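# Move steel strut channel from top rack arms to bench

## Task

Take the steel strut channel resting on the uppermost arms of the wall rack and set it down on the work bench. Release it and move the robot away from it afterwards. The task fails if the robot tips over or is left leaning, and it is not done if the channel stays put only because the robot is holding or propping it.

## Robot and tools

Robot: a Rainbow Robotics RB-Y1 simulated with physics. It has a wheeled base (two drive wheels, two passive rear casters, 0.66 m long, 0.58 m wide, front edge 0.10 m ahead of the drive axle), a folding torso (leg with ankle, knee and hip), a head with a camera, and two 7-joint arms with parallel grippers and wrist cameras. A loose object may occasionally get a short shove from outside.

Frames: the base frame has its origin on the floor midway between the drive wheels, x ahead, y to the left, z up. The reported chest, left_hand and right_hand are in this frame. A hand point is midway between its finger pads; fingers point along the hand's -z and close along its x. Printed hand positions can be off, more so at long reach. Odometry is the base frame as it was when the scene began; base_odometry counts wheel turns only, so wheel slip looks like travel. Heading is positive to the left, -3.142 to 3.142.

execute_actions: argument "actions" is a list holding exactly one action (or empty, which only reports state and images). One action may contain:
- "base": exactly one of {"translate_m": d}, a relative straight drive from the current spot, metres, -3 to 3, positive forward; or {"rotate_rad": d}, a relative turn in place, radians, -3.2 to 3.2, positive counter-clockwise seen from above. No sideways motion. A drive or turn that would need over 8.667 s is refused.
- "joints": a single object keyed by joint name (covering both arms, torso and head together), each value an absolute target in rad or, for grippers, metres of opening. Ranges: torso_squat_rad 0 to 1.2 (bigger lowers the chest, level); torso_shift_rad -0.3 to 0.6 (positive pushes hips ahead); torso_pitch_rad -0.2 to 1.4 (positive leans forward); torso_yaw_rad -1.5 to 1.5 (positive left). Shoulder pitch either side -2.356 to 2.356 (0 hanging, negative raises the arm forward); left_shoulder_roll_rad 0 to 3.141 (positive lifts outward left); right_shoulder_roll_rad -3.141 to 0 (negative lifts outward right); shoulder yaw -2.094 to 2.094; elbow -2.617 to 0.01 (negative bends); forearm roll -3.141 to 3.141; wrist pitch -1.57 to 1.919 (negative tips the hand forward); hand roll -2.705 to 2.705; left_gripper_m and right_gripper_m 0 to 0.1 (gap between pads); head_pan_rad -0.523 to 0.523 (relative to chest, positive left); head_tilt_rad -0.35 to 1.57 (positive looks down). For yaw and roll joints, positive is the same turning sense on both arms. Tolerance for done is 0.02 rad, 0.004 m for grippers. Torso combos must hold: squat+shift <= 1.52; squat-shift+pitch <= 1.57; shift+0.5 pitch-0.4 squat <= 0.7; shift+0.3 pitch-0.5 squat <= 0.39, otherwise the torso stops short as off_target.
- "speeds": optional caps for this action, translate_m 0.05 to 0.4 m/s, rotate_rad 0.1 to 1.509 rad/s (defaults are the maxima).
- "min_time_s": 0.1 to 8, the shortest duration of each arm and head motion.
Unknown keys or out-of-range values make the whole call rejected with no motion. Parts left out may still be driving toward earlier targets. "cameras" picks images: head_camera, left_wrist_camera, right_wrist_camera, or all (default); [] gives none.

wait: "seconds" 0 to 10; commands nothing and returns state and images.
zoom_image: "camera" plus "region" [x0, y0, x1, y1] in pixels of that camera's latest full image, top-left origin, at most 504x504.
read_manual: licence texts only.
finished_scene: pass the current scene's number; irreversible, reports success.

Results: base_status and joint_status tell how each motion ended. done; off_target (came to rest away from target, may still push); limit_stop_at_<name> (a built-in limit halted it); limit_stop_at_own_body (a guard stopped an arm or the torso before touching the robot's own body; move them apart); contact_stop (torso or arm met firm resistance); time_out; stopped_with_arm (torso halted because an arm contact-stopped). A contact_stop, time_out or stopped_with_arm on one joint halts its whole group (torso group, left arm group, right arm group), and those joints hold where they ended. "joint command not followed" with a cause line means an arm's targets were withheld by the self/arm-collision check; the gripper still moves, and the targets may be retried later. on_its_own lists what this call did not command; "held at" is a target, not a position. Base "done" means wheels turned fully, even if slipping. When the leg meets furniture the robot can be shoved backwards without any report.

Recovery: after a stop, first back off the arms in their own action, then the torso. If both hands hold one object and the torso contact-stops immediately with nothing in the way, command all arm joints (not grippers) to their current joint_positions, then resend the torso.

Grasping: command an opening at least 0.005 m narrower than the part; the gripper then reads off_target, which is expected. Each arm carries 3 kg at most. Heavy loads held far ahead of the drive wheels can tip the robot forward with nothing to stop it. Holding loads heats motors: MOTOR HOT from 65 °C, and at 80 °C an OVER-TEMPERATURE FAULT brakes that arm (limit_stop_at_motor_heat); resend targets after. A joint torque reaching its load limit (shoulders 61.6, elbow 31.6, wrist joints 22 N m) freezes the robot 10 s.

Avoid: driving into furniture (the base keeps pushing; the bent leg can protrude past the front), arms striking or pressing each other (can end the run), dropping, slamming or hard pushing, and leaving the robot tilted or the channel held. Cameras: head_camera 896x504, wrist cameras 644x364; calibration in the instructions is approximate.

Each tool is called after "Request:" as a command line: name --argument value for each argument, lists and objects as JSON in quotes; but a table of rows of numbers goes row by row, as --pt "numbers of a row", without its own name.

## Session

Request:
execute_actions --actions '[]'

Scene clock: 0.00 s.
base_odometry: x=+0.000 y=+0.000 heading=+0.000 (m, m, rad; odometry frame)
base_status: not commanded
joint_positions: torso_squat_rad=+0.350 torso_shift_rad=+0.000 torso_pitch_rad=-0.001 torso_yaw_rad=+0.000 left_shoulder_pitch_rad=-0.062 left_shoulder_roll_rad=+0.038 left_shoulder_yaw_rad=-0.023 left_elbow_rad=-0.238 left_forearm_roll_rad=+0.026 left_wrist_pitch_rad=-0.004 left_hand_roll_rad=+0.048 left_gripper_m=+0.100 right_shoulder_pitch_rad=+0.042 right_shoulder_roll_rad=+0.001 right_shoulder_yaw_rad=-0.020 right_elbow_rad=-0.152 right_forearm_roll_rad=-0.005 right_wrist_pitch_rad=+0.043 right_hand_roll_rad=-0.042 right_gripper_m=+0.101 head_pan_rad=+0.001 head_tilt_rad=+0.400
joint_status: not commanded
chest: x=-0.2285 y=-0.0006 z=+1.2476 quat_wxyz=(+1.000, +0.001, +0.000, +0.000) (m; base frame)
left_hand: x=-0.0677 y=+0.2432 z=+0.5805 quat_wxyz=(+0.989, +0.012, -0.150, +0.013) (m; base frame)
right_hand: x=-0.1939 y=-0.2209 z=+0.5625 quat_wxyz=(+0.999, +0.001, -0.035, -0.041) (m; base frame)
pictures: head_camera, left_wrist_camera, right_wrist_camera
Images, in order (width x height): head_camera 896x504, left_wrist_camera 644x364, right_wrist_camera 644x364.

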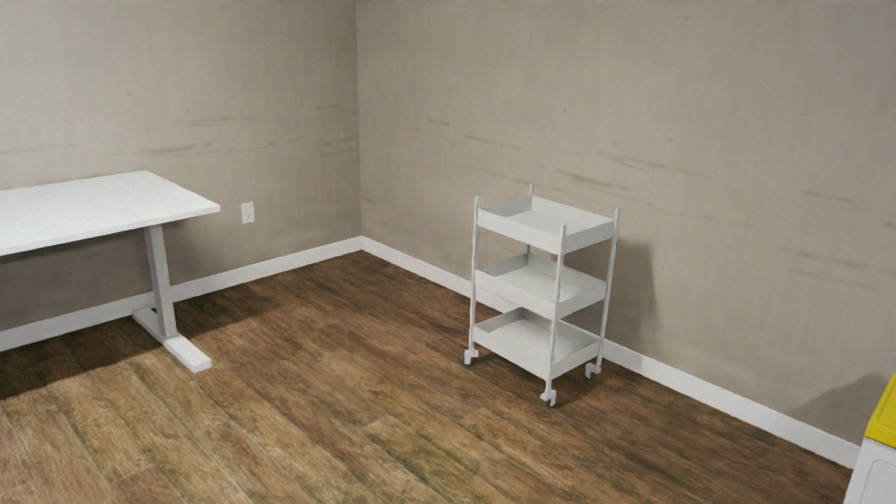

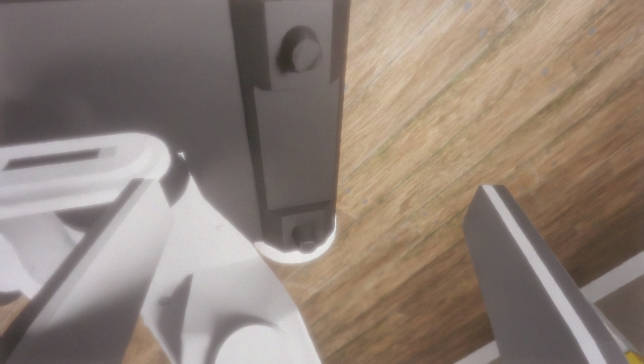

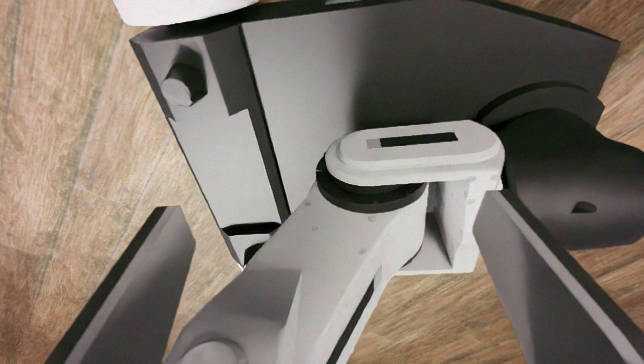

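Request:
execute_actions --actions '[{"joints":{"head_pan_rad":-0.52,"head_tilt_rad":0.15}}]' --cameras '["head_camera"]'

Request:
execute_actions --actions '[{"base":{"rotate_rad":-1.0}}]' --cameras '["head_camera"]'

Scene clock: 4.17 s.
base_odometry: x=+0.000 y=+0.000 heading=+0.000 (m, m, rad; odometry frame)
base_status: not commanded
joint_positions: torso_squat_rad=+0.350 torso_shift_rad=+0.000 torso_pitch_rad=-0.001 torso_yaw_rad=+0.000 left_shoulder_pitch_rad=-0.062 left_shoulder_roll_rad=+0.038 left_shoulder_yaw_rad=-0.023 left_elbow_rad=-0.238 left_forearm_roll_rad=+0.026 left_wrist_pitch_rad=-0.004 left_hand_roll_rad=+0.048 left_gripper_m=+0.100 right_shoulder_pitch_rad=+0.042 right_shoulder_roll_rad=+0.001 right_shoulder_yaw_rad=-0.020 right_elbow_rad=-0.152 right_forearm_roll_rad=-0.005 right_wrist_pitch_rad=+0.043 right_hand_roll_rad=-0.042 right_gripper_m=+0.101 head_pan_rad=-0.520 head_tilt_rad=+0.150
joint_status: all done
chest: x=-0.2285 y=-0.0006 z=+1.2476 quat_wxyz=(+1.000, +0.001, +0.000, +0.000) (m; base frame)
left_hand: x=-0.0677 y=+0.2432 z=+0.5805 quat_wxyz=(+0.989, +0.012, -0.150, +0.013) (m; base frame)
right_hand: x=-0.1939 y=-0.2209 z=+0.5625 quat_wxyz=(+0.999, +0.001, -0.035, -0.041) (m; base frame)
pictures: head_camera
camera_calibration (this result's frames):
head_camera: T_world_to_cam=[[-0.479573, -0.87654, 0.0410786, -0.158722], [-0.13276, 0.0262021, -0.990802, 1.4624], [0.867401, -0.480615, -0.128935, 0.307299], [0, 0, 0, 1]] pos_world=[-0.148523, -0.0297517, 1.49509]
Images, in order (width x height): head_camera 896x504.

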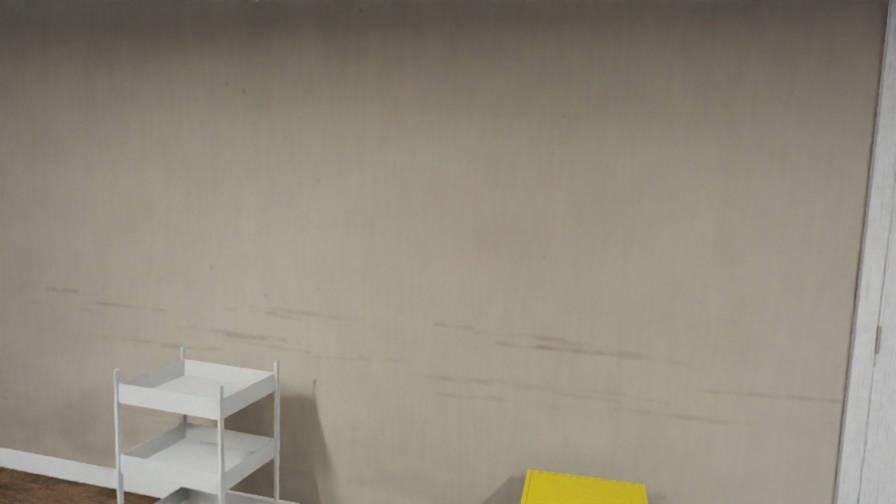

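Scene clock: 7.57 s.
base_odometry: x=+0.000 y=+0.000 heading=-0.999 (m, m, rad; odometry frame)
base_status: done
joint_positions: torso_squat_rad=+0.350 torso_shift_rad=+0.000 torso_pitch_rad=-0.001 torso_yaw_rad=+0.000 left_shoulder_pitch_rad=-0.062 left_shoulder_roll_rad=+0.038 left_shoulder_yaw_rad=-0.023 left_elbow_rad=-0.238 left_forearm_roll_rad=+0.026 left_wrist_pitch_rad=-0.004 left_hand_roll_rad=+0.048 left_gripper_m=+0.100 right_shoulder_pitch_rad=+0.042 right_shoulder_roll_rad=+0.001 right_shoulder_yaw_rad=-0.020 right_elbow_rad=-0.152 right_forearm_roll_rad=-0.005 right_wrist_pitch_rad=+0.043 right_hand_roll_rad=-0.042 right_gripper_m=+0.101 head_pan_rad=-0.520 head_tilt_rad=+0.150
joint_status: not commanded
chest: x=-0.2285 y=-0.0006 z=+1.2476 quat_wxyz=(+1.000, +0.001, +0.000, +0.000) (m; base frame)
left_hand: x=-0.0677 y=+0.2432 z=+0.5805 quat_wxyz=(+0.989, +0.012, -0.150, +0.013) (m; base frame)
right_hand: x=-0.1939 y=-0.2209 z=+0.5625 quat_wxyz=(+0.999, +0.001, -0.035, -0.041) (m; base frame)
pictures: head_camera
camera_calibration (this result's frames):
head_camera: T_world_to_cam=[[-0.479573, -0.87654, 0.0410805, -0.158719], [-0.132754, 0.0261969, -0.990803, 1.4624], [0.867402, -0.480616, -0.128927, 0.307298], [0, 0, 0, 1]] pos_world=[-0.148529, -0.0297419, 1.49509]
Images, in order (width x height): head_camera 896x504.

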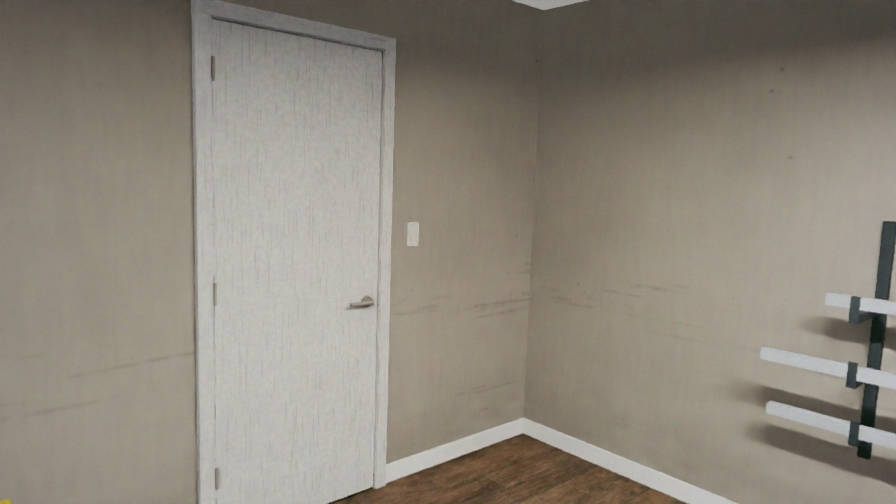

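Request:
execute_actions --actions '[{"base":{"rotate_rad":-0.8},"joints":{"head_tilt_rad":0.25}}]' --cameras '["head_camera"]'

Scene clock: 13.47 s.
base_odometry: x=+0.000 y=+0.000 heading=-1.799 (m, m, rad; odometry frame)
base_status: done
joint_positions: torso_squat_rad=+0.350 torso_shift_rad=+0.000 torso_pitch_rad=-0.001 torso_yaw_rad=+0.000 left_shoulder_pitch_rad=-0.062 left_shoulder_roll_rad=+0.038 left_shoulder_yaw_rad=-0.023 left_elbow_rad=-0.238 left_forearm_roll_rad=+0.026 left_wrist_pitch_rad=-0.004 left_hand_roll_rad=+0.048 left_gripper_m=+0.100 right_shoulder_pitch_rad=+0.042 right_shoulder_roll_rad=+0.001 right_shoulder_yaw_rad=-0.020 right_elbow_rad=-0.152 right_forearm_roll_rad=-0.005 right_wrist_pitch_rad=+0.043 right_hand_roll_rad=-0.042 right_gripper_m=+0.101 head_pan_rad=-0.520 head_tilt_rad=+0.250
joint_status: all done
chest: x=-0.2285 y=-0.0006 z=+1.2476 quat_wxyz=(+1.000, +0.001, +0.000, +0.000) (m; base frame)
left_hand: x=-0.0677 y=+0.2432 z=+0.5805 quat_wxyz=(+0.989, +0.012, -0.150, +0.013) (m; base frame)
right_hand: x=-0.1939 y=-0.2209 z=+0.5625 quat_wxyz=(+0.999, +0.001, -0.035, -0.041) (m; base frame)
pictures: head_camera
camera_calibration (this result's frames):
head_camera: T_world_to_cam=[[-0.475971, -0.878598, 0.0389663, -0.154922], [-0.218012, 0.0749497, -0.973064, 1.41914], [0.852011, -0.471645, -0.227219, 0.446413], [0, 0, 0, 1]] pos_world=[-0.144698, -0.0319293, 1.48838]
Images, in order (width x height): head_camera 896x504.

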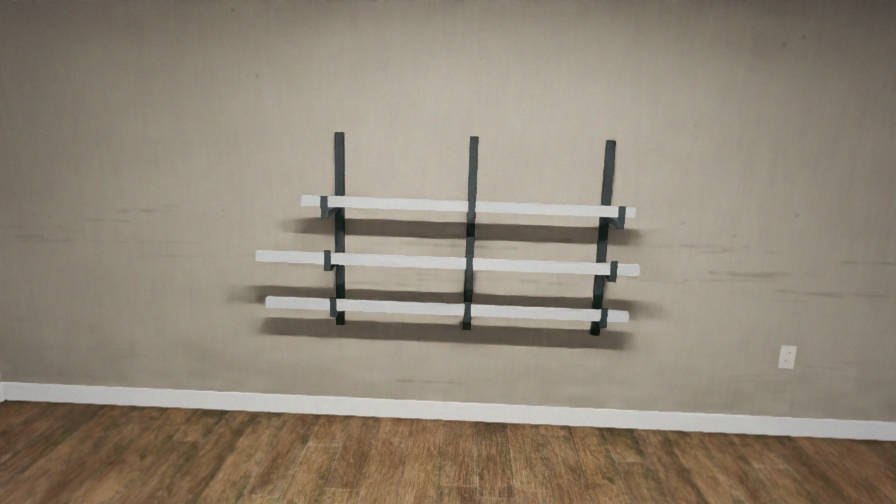

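Request:
zoom_image --camera "head_camera" --region '[240, 110, 680, 350]'

Region (240, 110, 680, 350) of head_camera's 896x504 image, scaled by 1.145, with more detail than that image has; it fills the top 275 rows of this view, and the rest is white.

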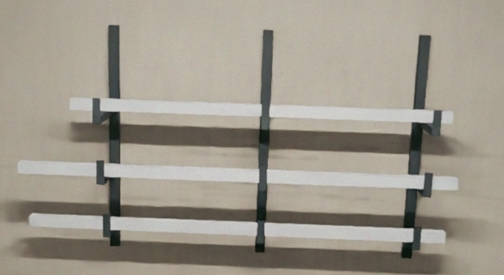

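Request:
execute_actions --actions '[{"base":{"rotate_rad":-1.2},"joints":{"head_tilt_rad":0.35}}]' --cameras '["head_camera"]'

Scene clock: 37.87 s.
base_odometry: x=+0.000 y=+0.001 heading=-2.998 (m, m, rad; odometry frame)
base_status: done
joint_positions: torso_squat_rad=+0.350 torso_shift_rad=+0.000 torso_pitch_rad=-0.001 torso_yaw_rad=+0.000 left_shoulder_pitch_rad=-0.062 left_shoulder_roll_rad=+0.038 left_shoulder_yaw_rad=-0.023 left_elbow_rad=-0.238 left_forearm_roll_rad=+0.026 left_wrist_pitch_rad=-0.004 left_hand_roll_rad=+0.048 left_gripper_m=+0.100 right_shoulder_pitch_rad=+0.042 right_shoulder_roll_rad=+0.001 right_shoulder_yaw_rad=-0.020 right_elbow_rad=-0.152 right_forearm_roll_rad=-0.005 right_wrist_pitch_rad=+0.043 right_hand_roll_rad=-0.042 right_gripper_m=+0.101 head_pan_rad=-0.520 head_tilt_rad=+0.350
joint_status: all done
chest: x=-0.2285 y=-0.0006 z=+1.2476 quat_wxyz=(+1.000, +0.001, +0.000, +0.000) (m; base frame)
left_hand: x=-0.0677 y=+0.2432 z=+0.5805 quat_wxyz=(+0.989, +0.012, -0.150, +0.013) (m; base frame)
right_hand: x=-0.1939 y=-0.2209 z=+0.5625 quat_wxyz=(+0.999, +0.001, -0.035, -0.041) (m; base frame)
pictures: head_camera
camera_calibration (this result's frames):
head_camera: T_world_to_cam=[[-0.472566, -0.880541, 0.036446, -0.150577], [-0.301366, 0.122598, -0.945594, 1.36218], [0.828166, -0.45784, -0.323301, 0.580593], [0, 0, 0, 1]] pos_world=[-0.141469, -0.0337715, 1.48127]
Images, in order (width x height): head_camera 896x504.

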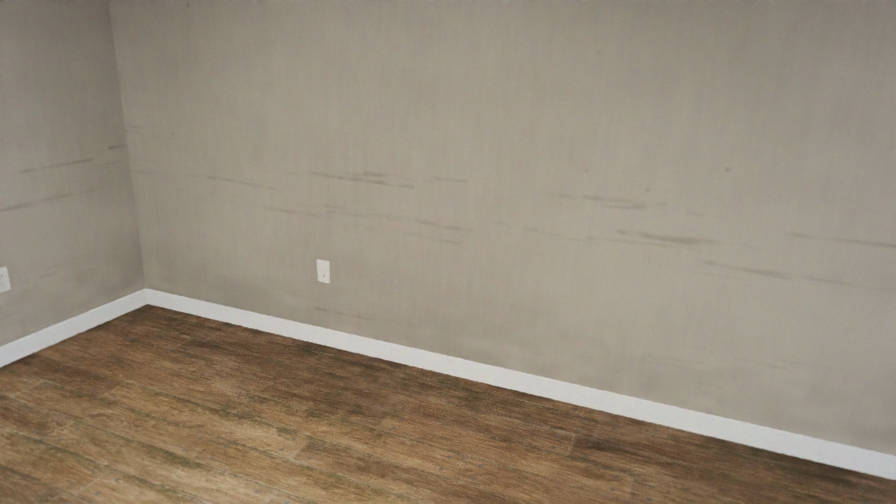

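Request:
execute_actions --actions '[{"base":{"rotate_rad":-1.15}}]' --cameras '["head_camera"]'

Scene clock: 45.43 s.
base_odometry: x=+0.000 y=+0.001 heading=+2.136 (m, m, rad; odometry frame)
base_status: done
joint_positions: torso_squat_rad=+0.350 torso_shift_rad=+0.000 torso_pitch_rad=-0.001 torso_yaw_rad=+0.000 left_shoulder_pitch_rad=-0.062 left_shoulder_roll_rad=+0.038 left_shoulder_yaw_rad=-0.023 left_elbow_rad=-0.238 left_forearm_roll_rad=+0.026 left_wrist_pitch_rad=-0.004 left_hand_roll_rad=+0.048 left_gripper_m=+0.100 right_shoulder_pitch_rad=+0.042 right_shoulder_roll_rad=+0.001 right_shoulder_yaw_rad=-0.020 right_elbow_rad=-0.152 right_forearm_roll_rad=-0.005 right_wrist_pitch_rad=+0.043 right_hand_roll_rad=-0.042 right_gripper_m=+0.101 head_pan_rad=-0.520 head_tilt_rad=+0.350
joint_status: not commanded
chest: x=-0.2285 y=-0.0006 z=+1.2476 quat_wxyz=(+1.000, +0.001, +0.000, +0.000) (m; base frame)
left_hand: x=-0.0677 y=+0.2432 z=+0.5805 quat_wxyz=(+0.989, +0.012, -0.150, +0.013) (m; base frame)
right_hand: x=-0.1939 y=-0.2209 z=+0.5625 quat_wxyz=(+0.999, +0.001, -0.035, -0.041) (m; base frame)
pictures: head_camera
camera_calibration (this result's frames):
head_camera: T_world_to_cam=[[-0.472566, -0.880541, 0.0364438, -0.150575], [-0.301367, 0.1226, -0.945594, 1.36218], [0.828166, -0.457839, -0.323303, 0.580594], [0, 0, 0, 1]] pos_world=[-0.141469, -0.0337737, 1.48127]
Images, in order (width x height): head_camera 896x504.

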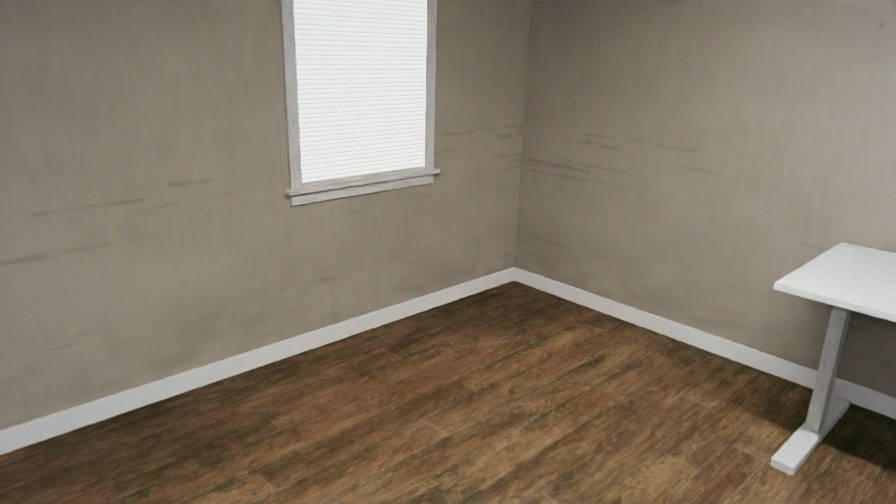

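Request:
execute_actions --actions '[{"base":{"rotate_rad":1.744},"joints":{"head_pan_rad":0,"head_tilt_rad":0.3,"left_shoulder_pitch_rad":-0.461,"left_shoulder_roll_rad":0.034,"left_shoulder_yaw_rad":0.153,"left_elbow_rad":-1.396,"left_forearm_roll_rad":0,"left_wrist_pitch_rad":0.262,"left_hand_roll_rad":0,"right_shoulder_pitch_rad":-0.461,"right_shoulder_roll_rad":-0.034,"right_shoulder_yaw_rad":-0.153,"right_elbow_rad":-1.396,"right_forearm_roll_rad":0,"right_wrist_pitch_rad":0.262,"right_hand_roll_rad":0,"torso_squat_rad":0.54},"min_time_s":3}]' --cameras '["head_camera"]'

Request:
execute_actions --actions '[{"base":{"translate_m":1.656}}]' --cameras '["head_camera"]'

Scene clock: 150.47 s.
base_odometry: x=+0.000 y=+0.000 heading=-2.404 (m, m, rad; odometry frame)
base_status: done
joint_positions: torso_squat_rad=+0.540 torso_shift_rad=-0.001 torso_pitch_rad=-0.001 torso_yaw_rad=+0.000 left_shoulder_pitch_rad=-0.461 left_shoulder_roll_rad=+0.034 left_shoulder_yaw_rad=+0.153 left_elbow_rad=-1.396 left_forearm_roll_rad=+0.000 left_wrist_pitch_rad=+0.262 left_hand_roll_rad=+0.000 left_gripper_m=+0.100 right_shoulder_pitch_rad=-0.461 right_shoulder_roll_rad=-0.034 right_shoulder_yaw_rad=-0.153 right_elbow_rad=-1.396 right_forearm_roll_rad=+0.000 right_wrist_pitch_rad=+0.262 right_hand_roll_rad=+0.000 right_gripper_m=+0.101 head_pan_rad=+0.000 head_tilt_rad=+0.300
joint_status: all done
chest: x=-0.2286 y=-0.0006 z=+1.1903 quat_wxyz=(+1.000, +0.001, +0.000, +0.000) (m; base frame)
left_hand: x=+0.4021 y=+0.2200 z=+1.0704 quat_wxyz=(+0.707, +0.001, -0.707, +0.000) (m; base frame)
right_hand: x=+0.4023 y=-0.2202 z=+1.0697 quat_wxyz=(+0.707, +0.001, -0.707, +0.000) (m; base frame)
pictures: head_camera
camera_calibration (this result's frames):
head_camera: T_world_to_cam=[[0.0253904, -0.998958, 0.0379194, -0.0477455], [-0.27405, -0.043434, -0.960734, 1.33459], [0.96138, 0.0140017, -0.274867, 0.522727], [0, 0, 0, 1]] pos_world=[-0.135583, 0.00295178, 1.42768]
Images, in order (width x height): head_camera 896x504.

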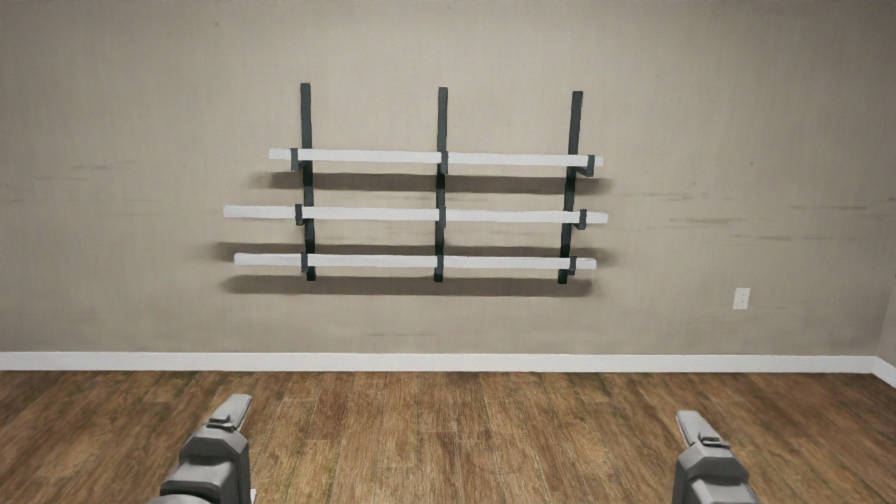

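Scene clock: 155.97 s.
base_odometry: x=-1.225 y=-1.114 heading=-2.403 (m, m, rad; odometry frame)
base_status: done
joint_positions: torso_squat_rad=+0.540 torso_shift_rad=+0.000 torso_pitch_rad=-0.001 torso_yaw_rad=+0.000 left_shoulder_pitch_rad=-0.461 left_shoulder_roll_rad=+0.034 left_shoulder_yaw_rad=+0.153 left_elbow_rad=-1.396 left_forearm_roll_rad=+0.000 left_wrist_pitch_rad=+0.262 left_hand_roll_rad=+0.000 left_gripper_m=+0.100 right_shoulder_pitch_rad=-0.461 right_shoulder_roll_rad=-0.034 right_shoulder_yaw_rad=-0.153 right_elbow_rad=-1.396 right_forearm_roll_rad=+0.000 right_wrist_pitch_rad=+0.262 right_hand_roll_rad=+0.000 right_gripper_m=+0.101 head_pan_rad=+0.000 head_tilt_rad=+0.300
joint_status: not commanded
chest: x=-0.2284 y=-0.0006 z=+1.1903 quat_wxyz=(+1.000, +0.001, +0.000, +0.000) (m; base frame)
left_hand: x=+0.4023 y=+0.2199 z=+1.0704 quat_wxyz=(+0.707, +0.001, -0.707, +0.000) (m; base frame)
right_hand: x=+0.4024 y=-0.2202 z=+1.0696 quat_wxyz=(+0.707, +0.001, -0.707, +0.000) (m; base frame)
pictures: head_camera
camera_calibration (this result's frames):
head_camera: T_world_to_cam=[[0.0254007, -0.998958, 0.0379155, -0.0477403], [-0.274297, -0.0434367, -0.960663, 1.3345], [0.961309, 0.0140014, -0.275115, 0.522869], [0, 0, 0, 1]] pos_world=[-0.135376, 0.0029548, 1.42766]
Images, in order (width x height): head_camera 896x504.

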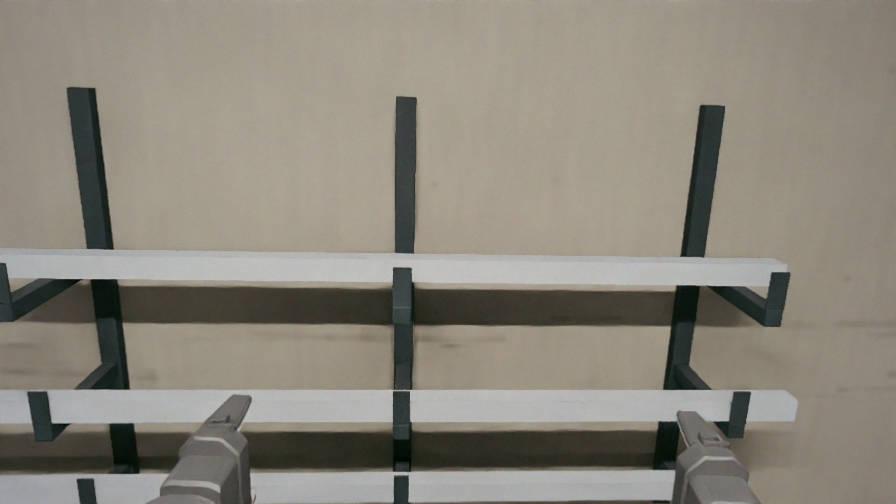

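Request:
zoom_image --camera "head_camera" --region '[300, 200, 500, 350]'

Request:
zoom_image --camera "head_camera" --region '[640, 210, 840, 360]'

Region (300, 200, 500, 350) of head_camera's 896x504 image, scaled by 2.520, with more detail than that image has; it fills the top 378 rows of this view, and the rest is white.

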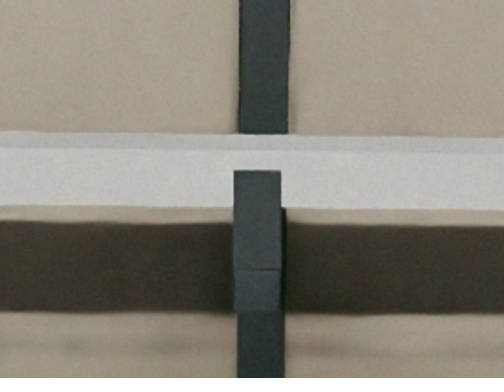

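Region (640, 210, 840, 360) of head_camera's 896x504 image, scaled by 2.520, with more detail than that image has; it fills the top 378 rows of this view, and the rest is white.

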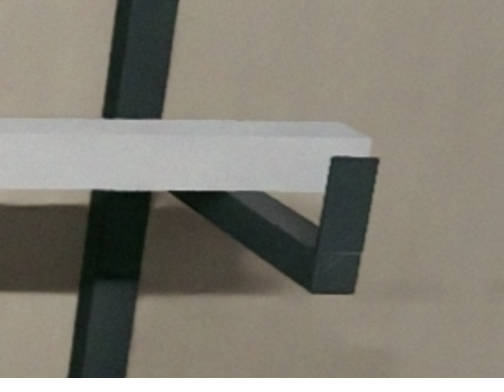

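Request:
execute_actions --actions '[{"base":{"rotate_rad":0.27},"joints":{"head_tilt_rad":0.5,"left_shoulder_pitch_rad":-0.640,"left_shoulder_roll_rad":0.065,"left_shoulder_yaw_rad":0.206,"left_elbow_rad":-1.274,"left_wrist_pitch_rad":0.314,"right_shoulder_pitch_rad":-0.640,"right_shoulder_roll_rad":-0.065,"right_shoulder_yaw_rad":-0.206,"right_elbow_rad":-1.274,"right_wrist_pitch_rad":0.314,"torso_squat_rad":0.614}}]' --cameras '[]'

Request:
execute_actions --actions '[{"base":{"translate_m":0.25}}]' --cameras '[]'

Request:
execute_actions --actions '[{"base":{"rotate_rad":-0.188}}]'

Scene clock: 215.77 s.
base_odometry: x=-1.225 y=-1.114 heading=-2.134 (m, m, rad; odometry frame)
base_status: done
joint_positions: torso_squat_rad=+0.614 torso_shift_rad=+0.000 torso_pitch_rad=-0.001 torso_yaw_rad=+0.000 left_shoulder_pitch_rad=-0.640 left_shoulder_roll_rad=+0.065 left_shoulder_yaw_rad=+0.206 left_elbow_rad=-1.274 left_forearm_roll_rad=+0.000 left_wrist_pitch_rad=+0.314 left_hand_roll_rad=+0.000 left_gripper_m=+0.100 right_shoulder_pitch_rad=-0.640 right_shoulder_roll_rad=-0.065 right_shoulder_yaw_rad=-0.206 right_elbow_rad=-1.274 right_forearm_roll_rad=+0.000 right_wrist_pitch_rad=+0.314 right_hand_roll_rad=+0.000 right_gripper_m=+0.101 head_pan_rad=+0.000 head_tilt_rad=+0.500
joint_status: all done
chest: x=-0.2285 y=-0.0006 z=+1.1621 quat_wxyz=(+1.000, +0.001, +0.000, +0.000) (m; base frame)
left_hand: x=+0.4388 y=+0.2197 z=+1.0840 quat_wxyz=(+0.707, +0.000, -0.707, +0.000) (m; base frame)
right_hand: x=+0.4389 y=-0.2203 z=+1.0832 quat_wxyz=(+0.707, +0.001, -0.707, +0.000) (m; base frame)
pictures: none
No camera images: the call's "cameras" was empty. Leave "cameras" out to get every camera's image.

Scene clock: 217.70 s.
base_odometry: x=-1.358 y=-1.326 heading=-2.133 (m, m, rad; odometry frame)
base_status: done
joint_positions: torso_squat_rad=+0.614 torso_shift_rad=+0.000 torso_pitch_rad=-0.001 torso_yaw_rad=+0.000 left_shoulder_pitch_rad=-0.640 left_shoulder_roll_rad=+0.065 left_shoulder_yaw_rad=+0.206 left_elbow_rad=-1.274 left_forearm_roll_rad=+0.000 left_wrist_pitch_rad=+0.314 left_hand_roll_rad=+0.000 left_gripper_m=+0.100 right_shoulder_pitch_rad=-0.640 right_shoulder_roll_rad=-0.065 right_shoulder_yaw_rad=-0.206 right_elbow_rad=-1.274 right_forearm_roll_rad=+0.000 right_wrist_pitch_rad=+0.314 right_hand_roll_rad=+0.000 right_gripper_m=+0.101 head_pan_rad=+0.000 head_tilt_rad=+0.500
joint_status: not commanded
chest: x=-0.2284 y=-0.0006 z=+1.1621 quat_wxyz=(+1.000, +0.001, +0.000, +0.000) (m; base frame)
left_hand: x=+0.4389 y=+0.2197 z=+1.0838 quat_wxyz=(+0.707, +0.000, -0.707, +0.000) (m; base frame)
right_hand: x=+0.4390 y=-0.2203 z=+1.0831 quat_wxyz=(+0.707, +0.001, -0.707, +0.000) (m; base frame)
pictures: none
No camera images: the call's "cameras" was empty. Leave "cameras" out to get every camera's image.

Scene clock: 219.27 s.
base_odometry: x=-1.358 y=-1.326 heading=-2.321 (m, m, rad; odometry frame)
base_status: done
joint_positions: torso_squat_rad=+0.614 torso_shift_rad=+0.000 torso_pitch_rad=-0.001 torso_yaw_rad=+0.000 left_shoulder_pitch_rad=-0.640 left_shoulder_roll_rad=+0.065 left_shoulder_yaw_rad=+0.206 left_elbow_rad=-1.274 left_forearm_roll_rad=+0.000 left_wrist_pitch_rad=+0.314 left_hand_roll_rad=+0.000 left_gripper_m=+0.100 right_shoulder_pitch_rad=-0.640 right_shoulder_roll_rad=-0.065 right_shoulder_yaw_rad=-0.206 right_elbow_rad=-1.274 right_forearm_roll_rad=+0.000 right_wrist_pitch_rad=+0.314 right_hand_roll_rad=+0.000 right_gripper_m=+0.101 head_pan_rad=+0.000 head_tilt_rad=+0.500
joint_status: not commanded
chest: x=-0.2284 y=-0.0005 z=+1.1621 quat_wxyz=(+1.000, +0.001, +0.000, +0.000) (m; base frame)
left_hand: x=+0.4389 y=+0.2198 z=+1.0838 quat_wxyz=(+0.707, +0.000, -0.707, +0.000) (m; base frame)
right_hand: x=+0.4390 y=-0.2203 z=+1.0831 quat_wxyz=(+0.707, +0.001, -0.707, +0.000) (m; base frame)
pictures: head_camera, left_wrist_camera, right_wrist_camera
camera_calibration (this result's frames):
head_camera: T_world_to_cam=[[0.0326948, -0.998946, 0.0322287, -0.0373306], [-0.459676, -0.0436623, -0.887013, 1.16877], [0.887485, 0.0141859, -0.460619, 0.752501], [0, 0, 0, 1]] pos_world=[-0.129358, 0.00306504, 1.38453]
left_wrist_camera: T_world_to_cam=[[0.0284739, 0.0109795, 0.999534, -1.10173], [-0.673397, -0.738776, 0.0272984, 0.45521], [0.738732, -0.673861, -0.0136423, -0.074167], [0, 0, 0, 1]] pos_world=[0.392698, 0.298417, 1.08778]
right_wrist_camera: T_world_to_cam=[[-0.0240367, 0.0305194, -0.999245, 1.10161], [-0.626776, 0.778231, 0.0388461, 0.437025], [0.778829, 0.627236, 0.000422709, -0.118155], [0, 0, 0, 1]] pos_world=[0.392418, -0.299616, 1.08386]
Images, in order (width x height): head_camera 896x504, left_wrist_camera 644x364, right_wrist_camera 644x364.

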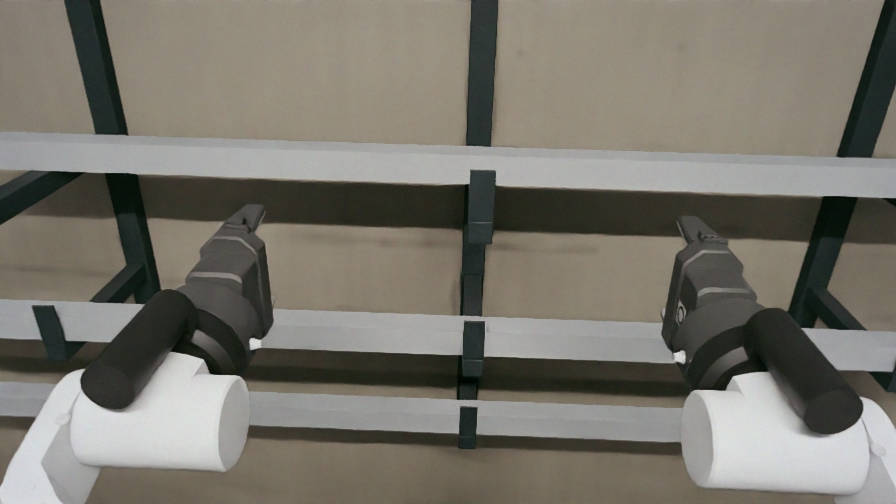

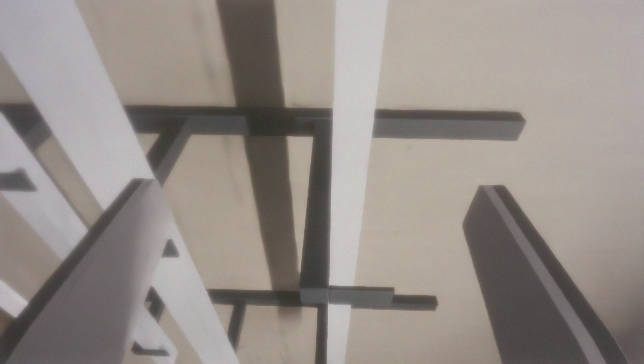

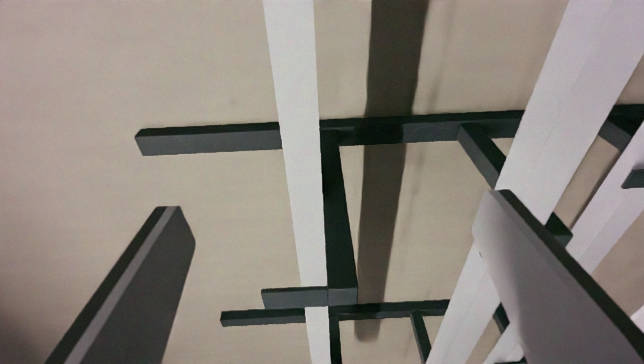

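Request:
zoom_image --camera "right_wrist_camera" --region '[140, 0, 644, 364]'

Request:
zoom_image --camera "left_wrist_camera" --region '[70, 0, 574, 364]'

Region (140, 0, 644, 364) of right_wrist_camera's 644x364 image, scaled by 1.000.

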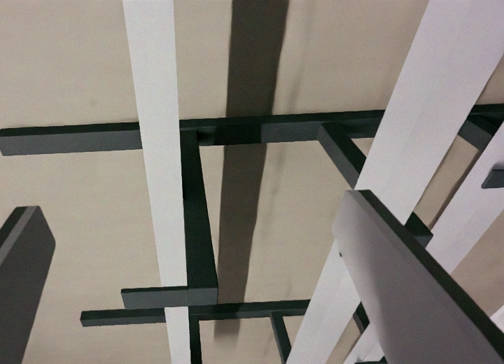

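Region (70, 0, 574, 364) of left_wrist_camera's 644x364 image, scaled by 1.000.

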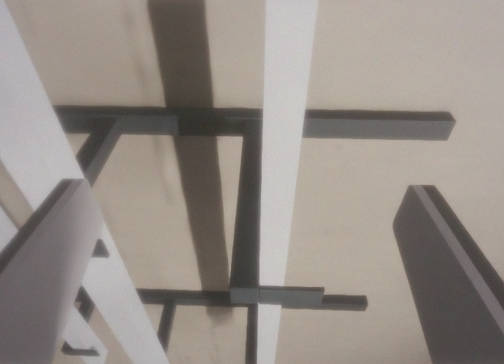

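Request:
execute_actions --actions '[{"base":{"translate_m":0.15},"joints":{"torso_squat_rad":0.549,"head_tilt_rad":0.6}}]'

Scene clock: 248.73 s.
base_odometry: x=-1.460 y=-1.435 heading=-2.321 (m, m, rad; odometry frame)
base_status: done
joint_positions: torso_squat_rad=+0.549 torso_shift_rad=+0.000 torso_pitch_rad=-0.001 torso_yaw_rad=+0.000 left_shoulder_pitch_rad=-0.640 left_shoulder_roll_rad=+0.065 left_shoulder_yaw_rad=+0.206 left_elbow_rad=-1.274 left_forearm_roll_rad=+0.000 left_wrist_pitch_rad=+0.314 left_hand_roll_rad=+0.000 left_gripper_m=+0.100 right_shoulder_pitch_rad=-0.640 right_shoulder_roll_rad=-0.065 right_shoulder_yaw_rad=-0.206 right_elbow_rad=-1.274 right_forearm_roll_rad=+0.000 right_wrist_pitch_rad=+0.314 right_hand_roll_rad=+0.000 right_gripper_m=+0.101 head_pan_rad=+0.000 head_tilt_rad=+0.600
joint_status: all done
chest: x=-0.2284 y=-0.0006 z=+1.1871 quat_wxyz=(+1.000, +0.001, +0.000, +0.000) (m; base frame)
left_hand: x=+0.4389 y=+0.2197 z=+1.1088 quat_wxyz=(+0.707, +0.000, -0.707, +0.000) (m; base frame)
right_hand: x=+0.4390 y=-0.2203 z=+1.1081 quat_wxyz=(+0.707, +0.001, -0.707, +0.000) (m; base frame)
pictures: head_camera, left_wrist_camera, right_wrist_camera
camera_calibration (this result's frames):
head_camera: T_world_to_cam=[[0.0358725, -0.998942, 0.0287891, -0.0327534], [-0.545935, -0.0437178, -0.836686, 1.10331], [0.837059, 0.014297, -0.546926, 0.873323], [0, 0, 0, 1]] pos_world=[-0.127514, 0.00302949, 1.40171]
left_wrist_camera: T_world_to_cam=[[0.0284671, 0.0109423, 0.999535, -1.12671], [-0.673406, -0.73877, 0.0272664, 0.454533], [0.738725, -0.673869, -0.013662, -0.0738265], [0, 0, 0, 1]] pos_world=[0.392697, 0.298375, 1.11279]
right_wrist_camera: T_world_to_cam=[[-0.0240408, 0.0305558, -0.999244, 1.12659], [-0.626786, 0.778221, 0.0388771, 0.436043], [0.77882, 0.627247, 0.000442921, -0.118167], [0, 0, 0, 1]] pos_world=[0.392421, -0.299642, 1.10884]
Images, in order (width x height): head_camera 896x504, left_wrist_camera 644x364, right_wrist_camera 644x364.

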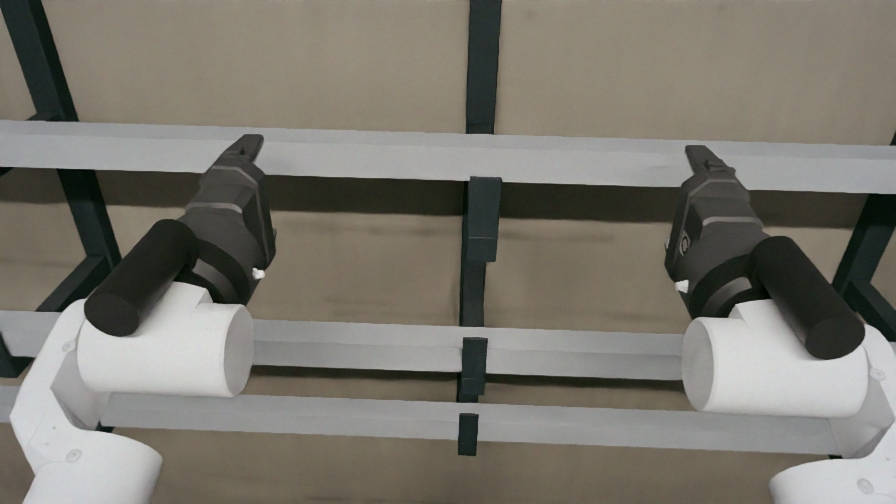

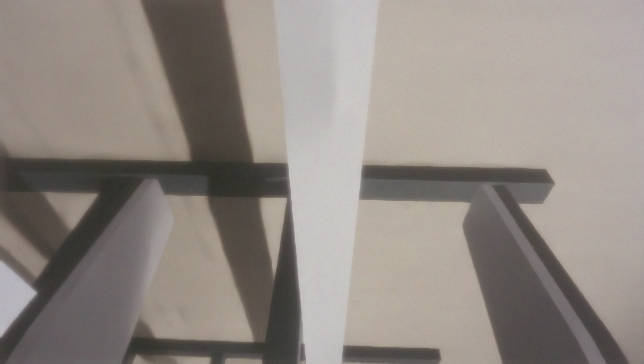

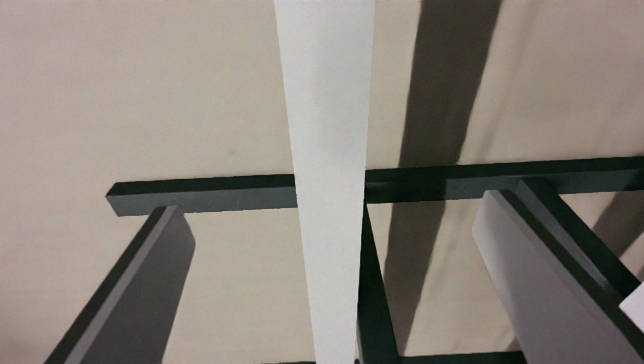

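Request:
execute_actions --actions '[{"base":{"translate_m":0.095},"speeds":{"translate_m":0.1}}]'

Scene clock: 254.13 s.
base_odometry: x=-1.525 y=-1.505 heading=-2.322 (m, m, rad; odometry frame)
base_status: done
joint_positions: torso_squat_rad=+0.549 torso_shift_rad=+0.000 torso_pitch_rad=-0.001 torso_yaw_rad=+0.000 left_shoulder_pitch_rad=-0.640 left_shoulder_roll_rad=+0.065 left_shoulder_yaw_rad=+0.206 left_elbow_rad=-1.274 left_forearm_roll_rad=+0.000 left_wrist_pitch_rad=+0.314 left_hand_roll_rad=+0.000 left_gripper_m=+0.100 right_shoulder_pitch_rad=-0.640 right_shoulder_roll_rad=-0.065 right_shoulder_yaw_rad=-0.206 right_elbow_rad=-1.274 right_forearm_roll_rad=+0.000 right_wrist_pitch_rad=+0.314 right_hand_roll_rad=+0.000 right_gripper_m=+0.101 head_pan_rad=+0.000 head_tilt_rad=+0.600
joint_status: not commanded
chest: x=-0.2284 y=-0.0006 z=+1.1871 quat_wxyz=(+1.000, +0.001, +0.000, +0.000) (m; base frame)
left_hand: x=+0.4388 y=+0.2197 z=+1.1088 quat_wxyz=(+0.707, +0.000, -0.707, +0.000) (m; base frame)
right_hand: x=+0.4390 y=-0.2203 z=+1.1081 quat_wxyz=(+0.707, +0.001, -0.707, +0.000) (m; base frame)
pictures: head_camera, left_wrist_camera, right_wrist_camera
camera_calibration (this result's frames):
head_camera: T_world_to_cam=[[0.0358714, -0.998942, 0.0287907, -0.0327547], [-0.545898, -0.0437178, -0.83671, 1.10333], [0.837083, 0.0142972, -0.546888, 0.873301], [0, 0, 0, 1]] pos_world=[-0.127545, 0.00302944, 1.40171]
left_wrist_camera: T_world_to_cam=[[0.028448, 0.0109427, 0.999535, -1.12672], [-0.673404, -0.738772, 0.0272538, 0.454535], [0.738727, -0.673866, -0.0136478, -0.0738283], [0, 0, 0, 1]] pos_world=[0.392678, 0.298377, 1.1128]
right_wrist_camera: T_world_to_cam=[[-0.0240071, 0.0305559, -0.999245, 1.1266], [-0.626788, 0.77822, 0.038856, 0.436055], [0.77882, 0.627248, 0.000469269, -0.118182], [0, 0, 0, 1]] pos_world=[0.392403, -0.299642, 1.10886]
Images, in order (width x height): head_camera 896x504, left_wrist_camera 644x364, right_wrist_camera 644x364.

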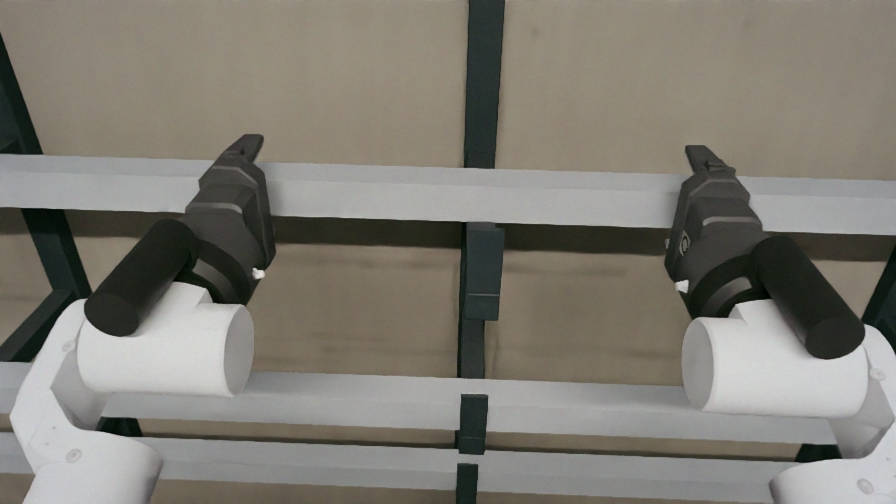

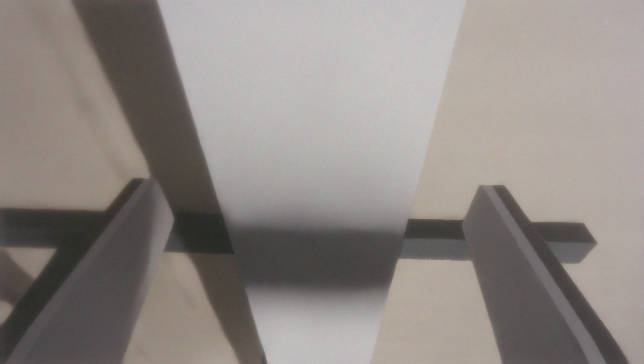

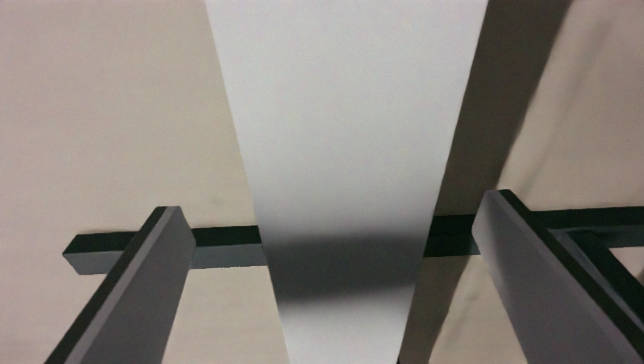

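Request:
execute_actions --actions '[{"base":{"translate_m":0.018},"speeds":{"translate_m":0.05}}]' --cameras '["left_wrist_camera","right_wrist_camera"]'

Scene clock: 260.20 s.
base_odometry: x=-1.538 y=-1.518 heading=-2.322 (m, m, rad; odometry frame)
base_status: done
joint_positions: torso_squat_rad=+0.549 torso_shift_rad=+0.000 torso_pitch_rad=-0.001 torso_yaw_rad=+0.000 left_shoulder_pitch_rad=-0.640 left_shoulder_roll_rad=+0.065 left_shoulder_yaw_rad=+0.206 left_elbow_rad=-1.274 left_forearm_roll_rad=+0.000 left_wrist_pitch_rad=+0.314 left_hand_roll_rad=+0.000 left_gripper_m=+0.100 right_shoulder_pitch_rad=-0.640 right_shoulder_roll_rad=-0.065 right_shoulder_yaw_rad=-0.206 right_elbow_rad=-1.274 right_forearm_roll_rad=+0.000 right_wrist_pitch_rad=+0.314 right_hand_roll_rad=+0.000 right_gripper_m=+0.101 head_pan_rad=+0.000 head_tilt_rad=+0.600
joint_status: not commanded
chest: x=-0.2285 y=-0.0006 z=+1.1871 quat_wxyz=(+1.000, +0.001, +0.000, +0.000) (m; base frame)
left_hand: x=+0.4388 y=+0.2197 z=+1.1088 quat_wxyz=(+0.707, +0.000, -0.707, +0.000) (m; base frame)
right_hand: x=+0.4389 y=-0.2203 z=+1.1082 quat_wxyz=(+0.707, +0.001, -0.707, +0.000) (m; base frame)
pictures: left_wrist_camera, right_wrist_camera
camera_calibration (this result's frames):
left_wrist_camera: T_world_to_cam=[[0.0283989, 0.0109427, 0.999537, -1.12673], [-0.673404, -0.738773, 0.0272208, 0.454552], [0.738729, -0.673865, -0.0136115, -0.0738462], [0, 0, 0, 1]] pos_world=[0.392647, 0.298378, 1.11283]
right_wrist_camera: T_world_to_cam=[[-0.0239426, 0.0305555, -0.999246, 1.12661], [-0.626793, 0.778219, 0.0388151, 0.436081], [0.778818, 0.627249, 0.000519415, -0.118216], [0, 0, 0, 1]] pos_world=[0.392375, -0.29964, 1.1089]
Images, in order (width x height): left_wrist_camera 644x364, right_wrist_camera 644x364.

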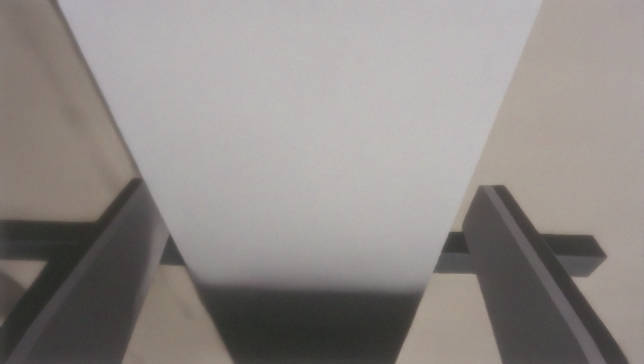

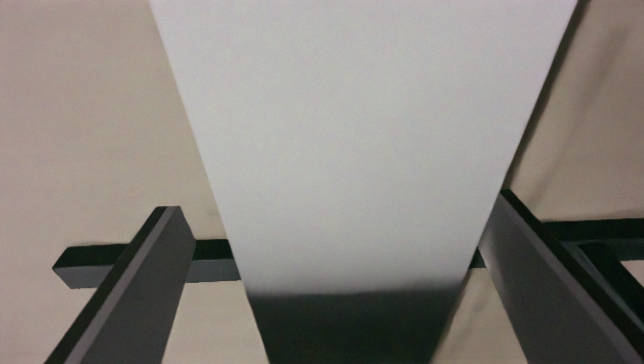

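Request:
execute_actions --actions '[{"joints":{"left_gripper_m":0.025,"right_gripper_m":0.025}}]'

Scene clock: 263.70 s.
base_odometry: x=-1.538 y=-1.518 heading=-2.322 (m, m, rad; odometry frame)
base_status: not commanded
joint_positions: torso_squat_rad=+0.549 torso_shift_rad=+0.000 torso_pitch_rad=-0.001 torso_yaw_rad=+0.000 left_shoulder_pitch_rad=-0.641 left_shoulder_roll_rad=+0.065 left_shoulder_yaw_rad=+0.206 left_elbow_rad=-1.275 left_forearm_roll_rad=+0.000 left_wrist_pitch_rad=+0.314 left_hand_roll_rad=+0.000 left_gripper_m=+0.041 right_shoulder_pitch_rad=-0.639 right_shoulder_roll_rad=-0.065 right_shoulder_yaw_rad=-0.206 right_elbow_rad=-1.273 right_forearm_roll_rad=+0.000 right_wrist_pitch_rad=+0.315 right_hand_roll_rad=+0.000 right_gripper_m=+0.042 head_pan_rad=+0.000 head_tilt_rad=+0.600
joint_status: left_gripper_m off_target (ended at +0.041, target +0.025); right_gripper_m off_target (ended at +0.042, target +0.025)
chest: x=-0.2284 y=-0.0006 z=+1.1871 quat_wxyz=(+1.000, +0.001, +0.000, +0.000) (m; base frame)
left_hand: x=+0.4390 y=+0.2197 z=+1.1096 quat_wxyz=(+0.707, +0.000, -0.708, +0.000) (m; base frame)
right_hand: x=+0.4389 y=-0.2204 z=+1.1067 quat_wxyz=(+0.708, +0.001, -0.706, -0.001) (m; base frame)
pictures: head_camera, left_wrist_camera, right_wrist_camera
camera_calibration (this result's frames):
head_camera: T_world_to_cam=[[0.0358782, -0.998944, 0.0287111, -0.0326886], [-0.545959, -0.0436559, -0.836674, 1.1033], [0.837043, 0.0143432, -0.546949, 0.873319], [0, 0, 0, 1]] pos_world=[-0.127477, 0.00298527, 1.4017]
left_wrist_camera: T_world_to_cam=[[0.026968, 0.0108065, 0.999578, -1.12686], [-0.673468, -0.738754, 0.0261565, 0.455822], [0.738724, -0.673889, -0.0126449, -0.0750448], [0, 0, 0, 1]] pos_world=[0.392808, 0.298346, 1.11351]
right_wrist_camera: T_world_to_cam=[[-0.0267445, 0.0309895, -0.999162, 1.12638], [-0.626557, 0.778301, 0.0409104, 0.433776], [0.778916, 0.627126, -0.00139858, -0.11607], [0, 0, 0, 1]] pos_world=[0.392319, -0.299724, 1.10753]
Images, in order (width x height): head_camera 896x504, left_wrist_camera 644x364, right_wrist_camera 644x364.

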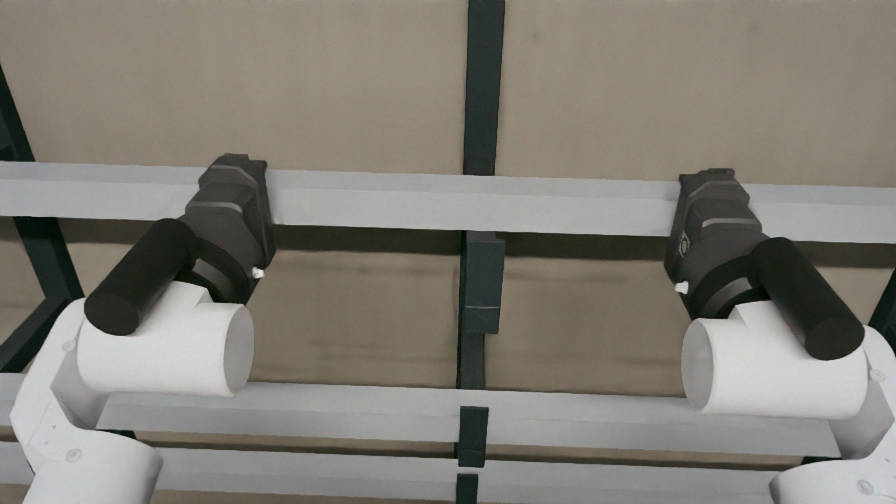

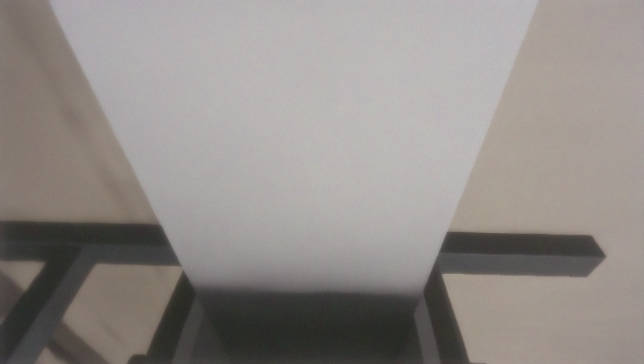

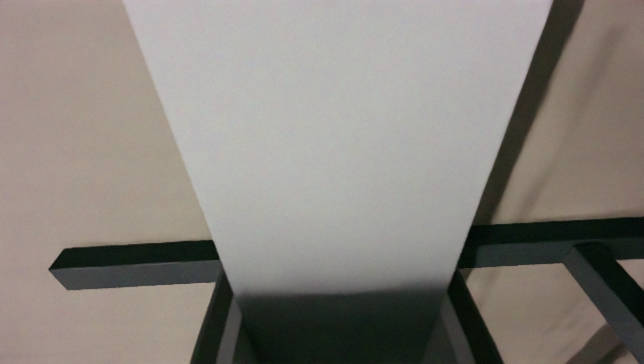

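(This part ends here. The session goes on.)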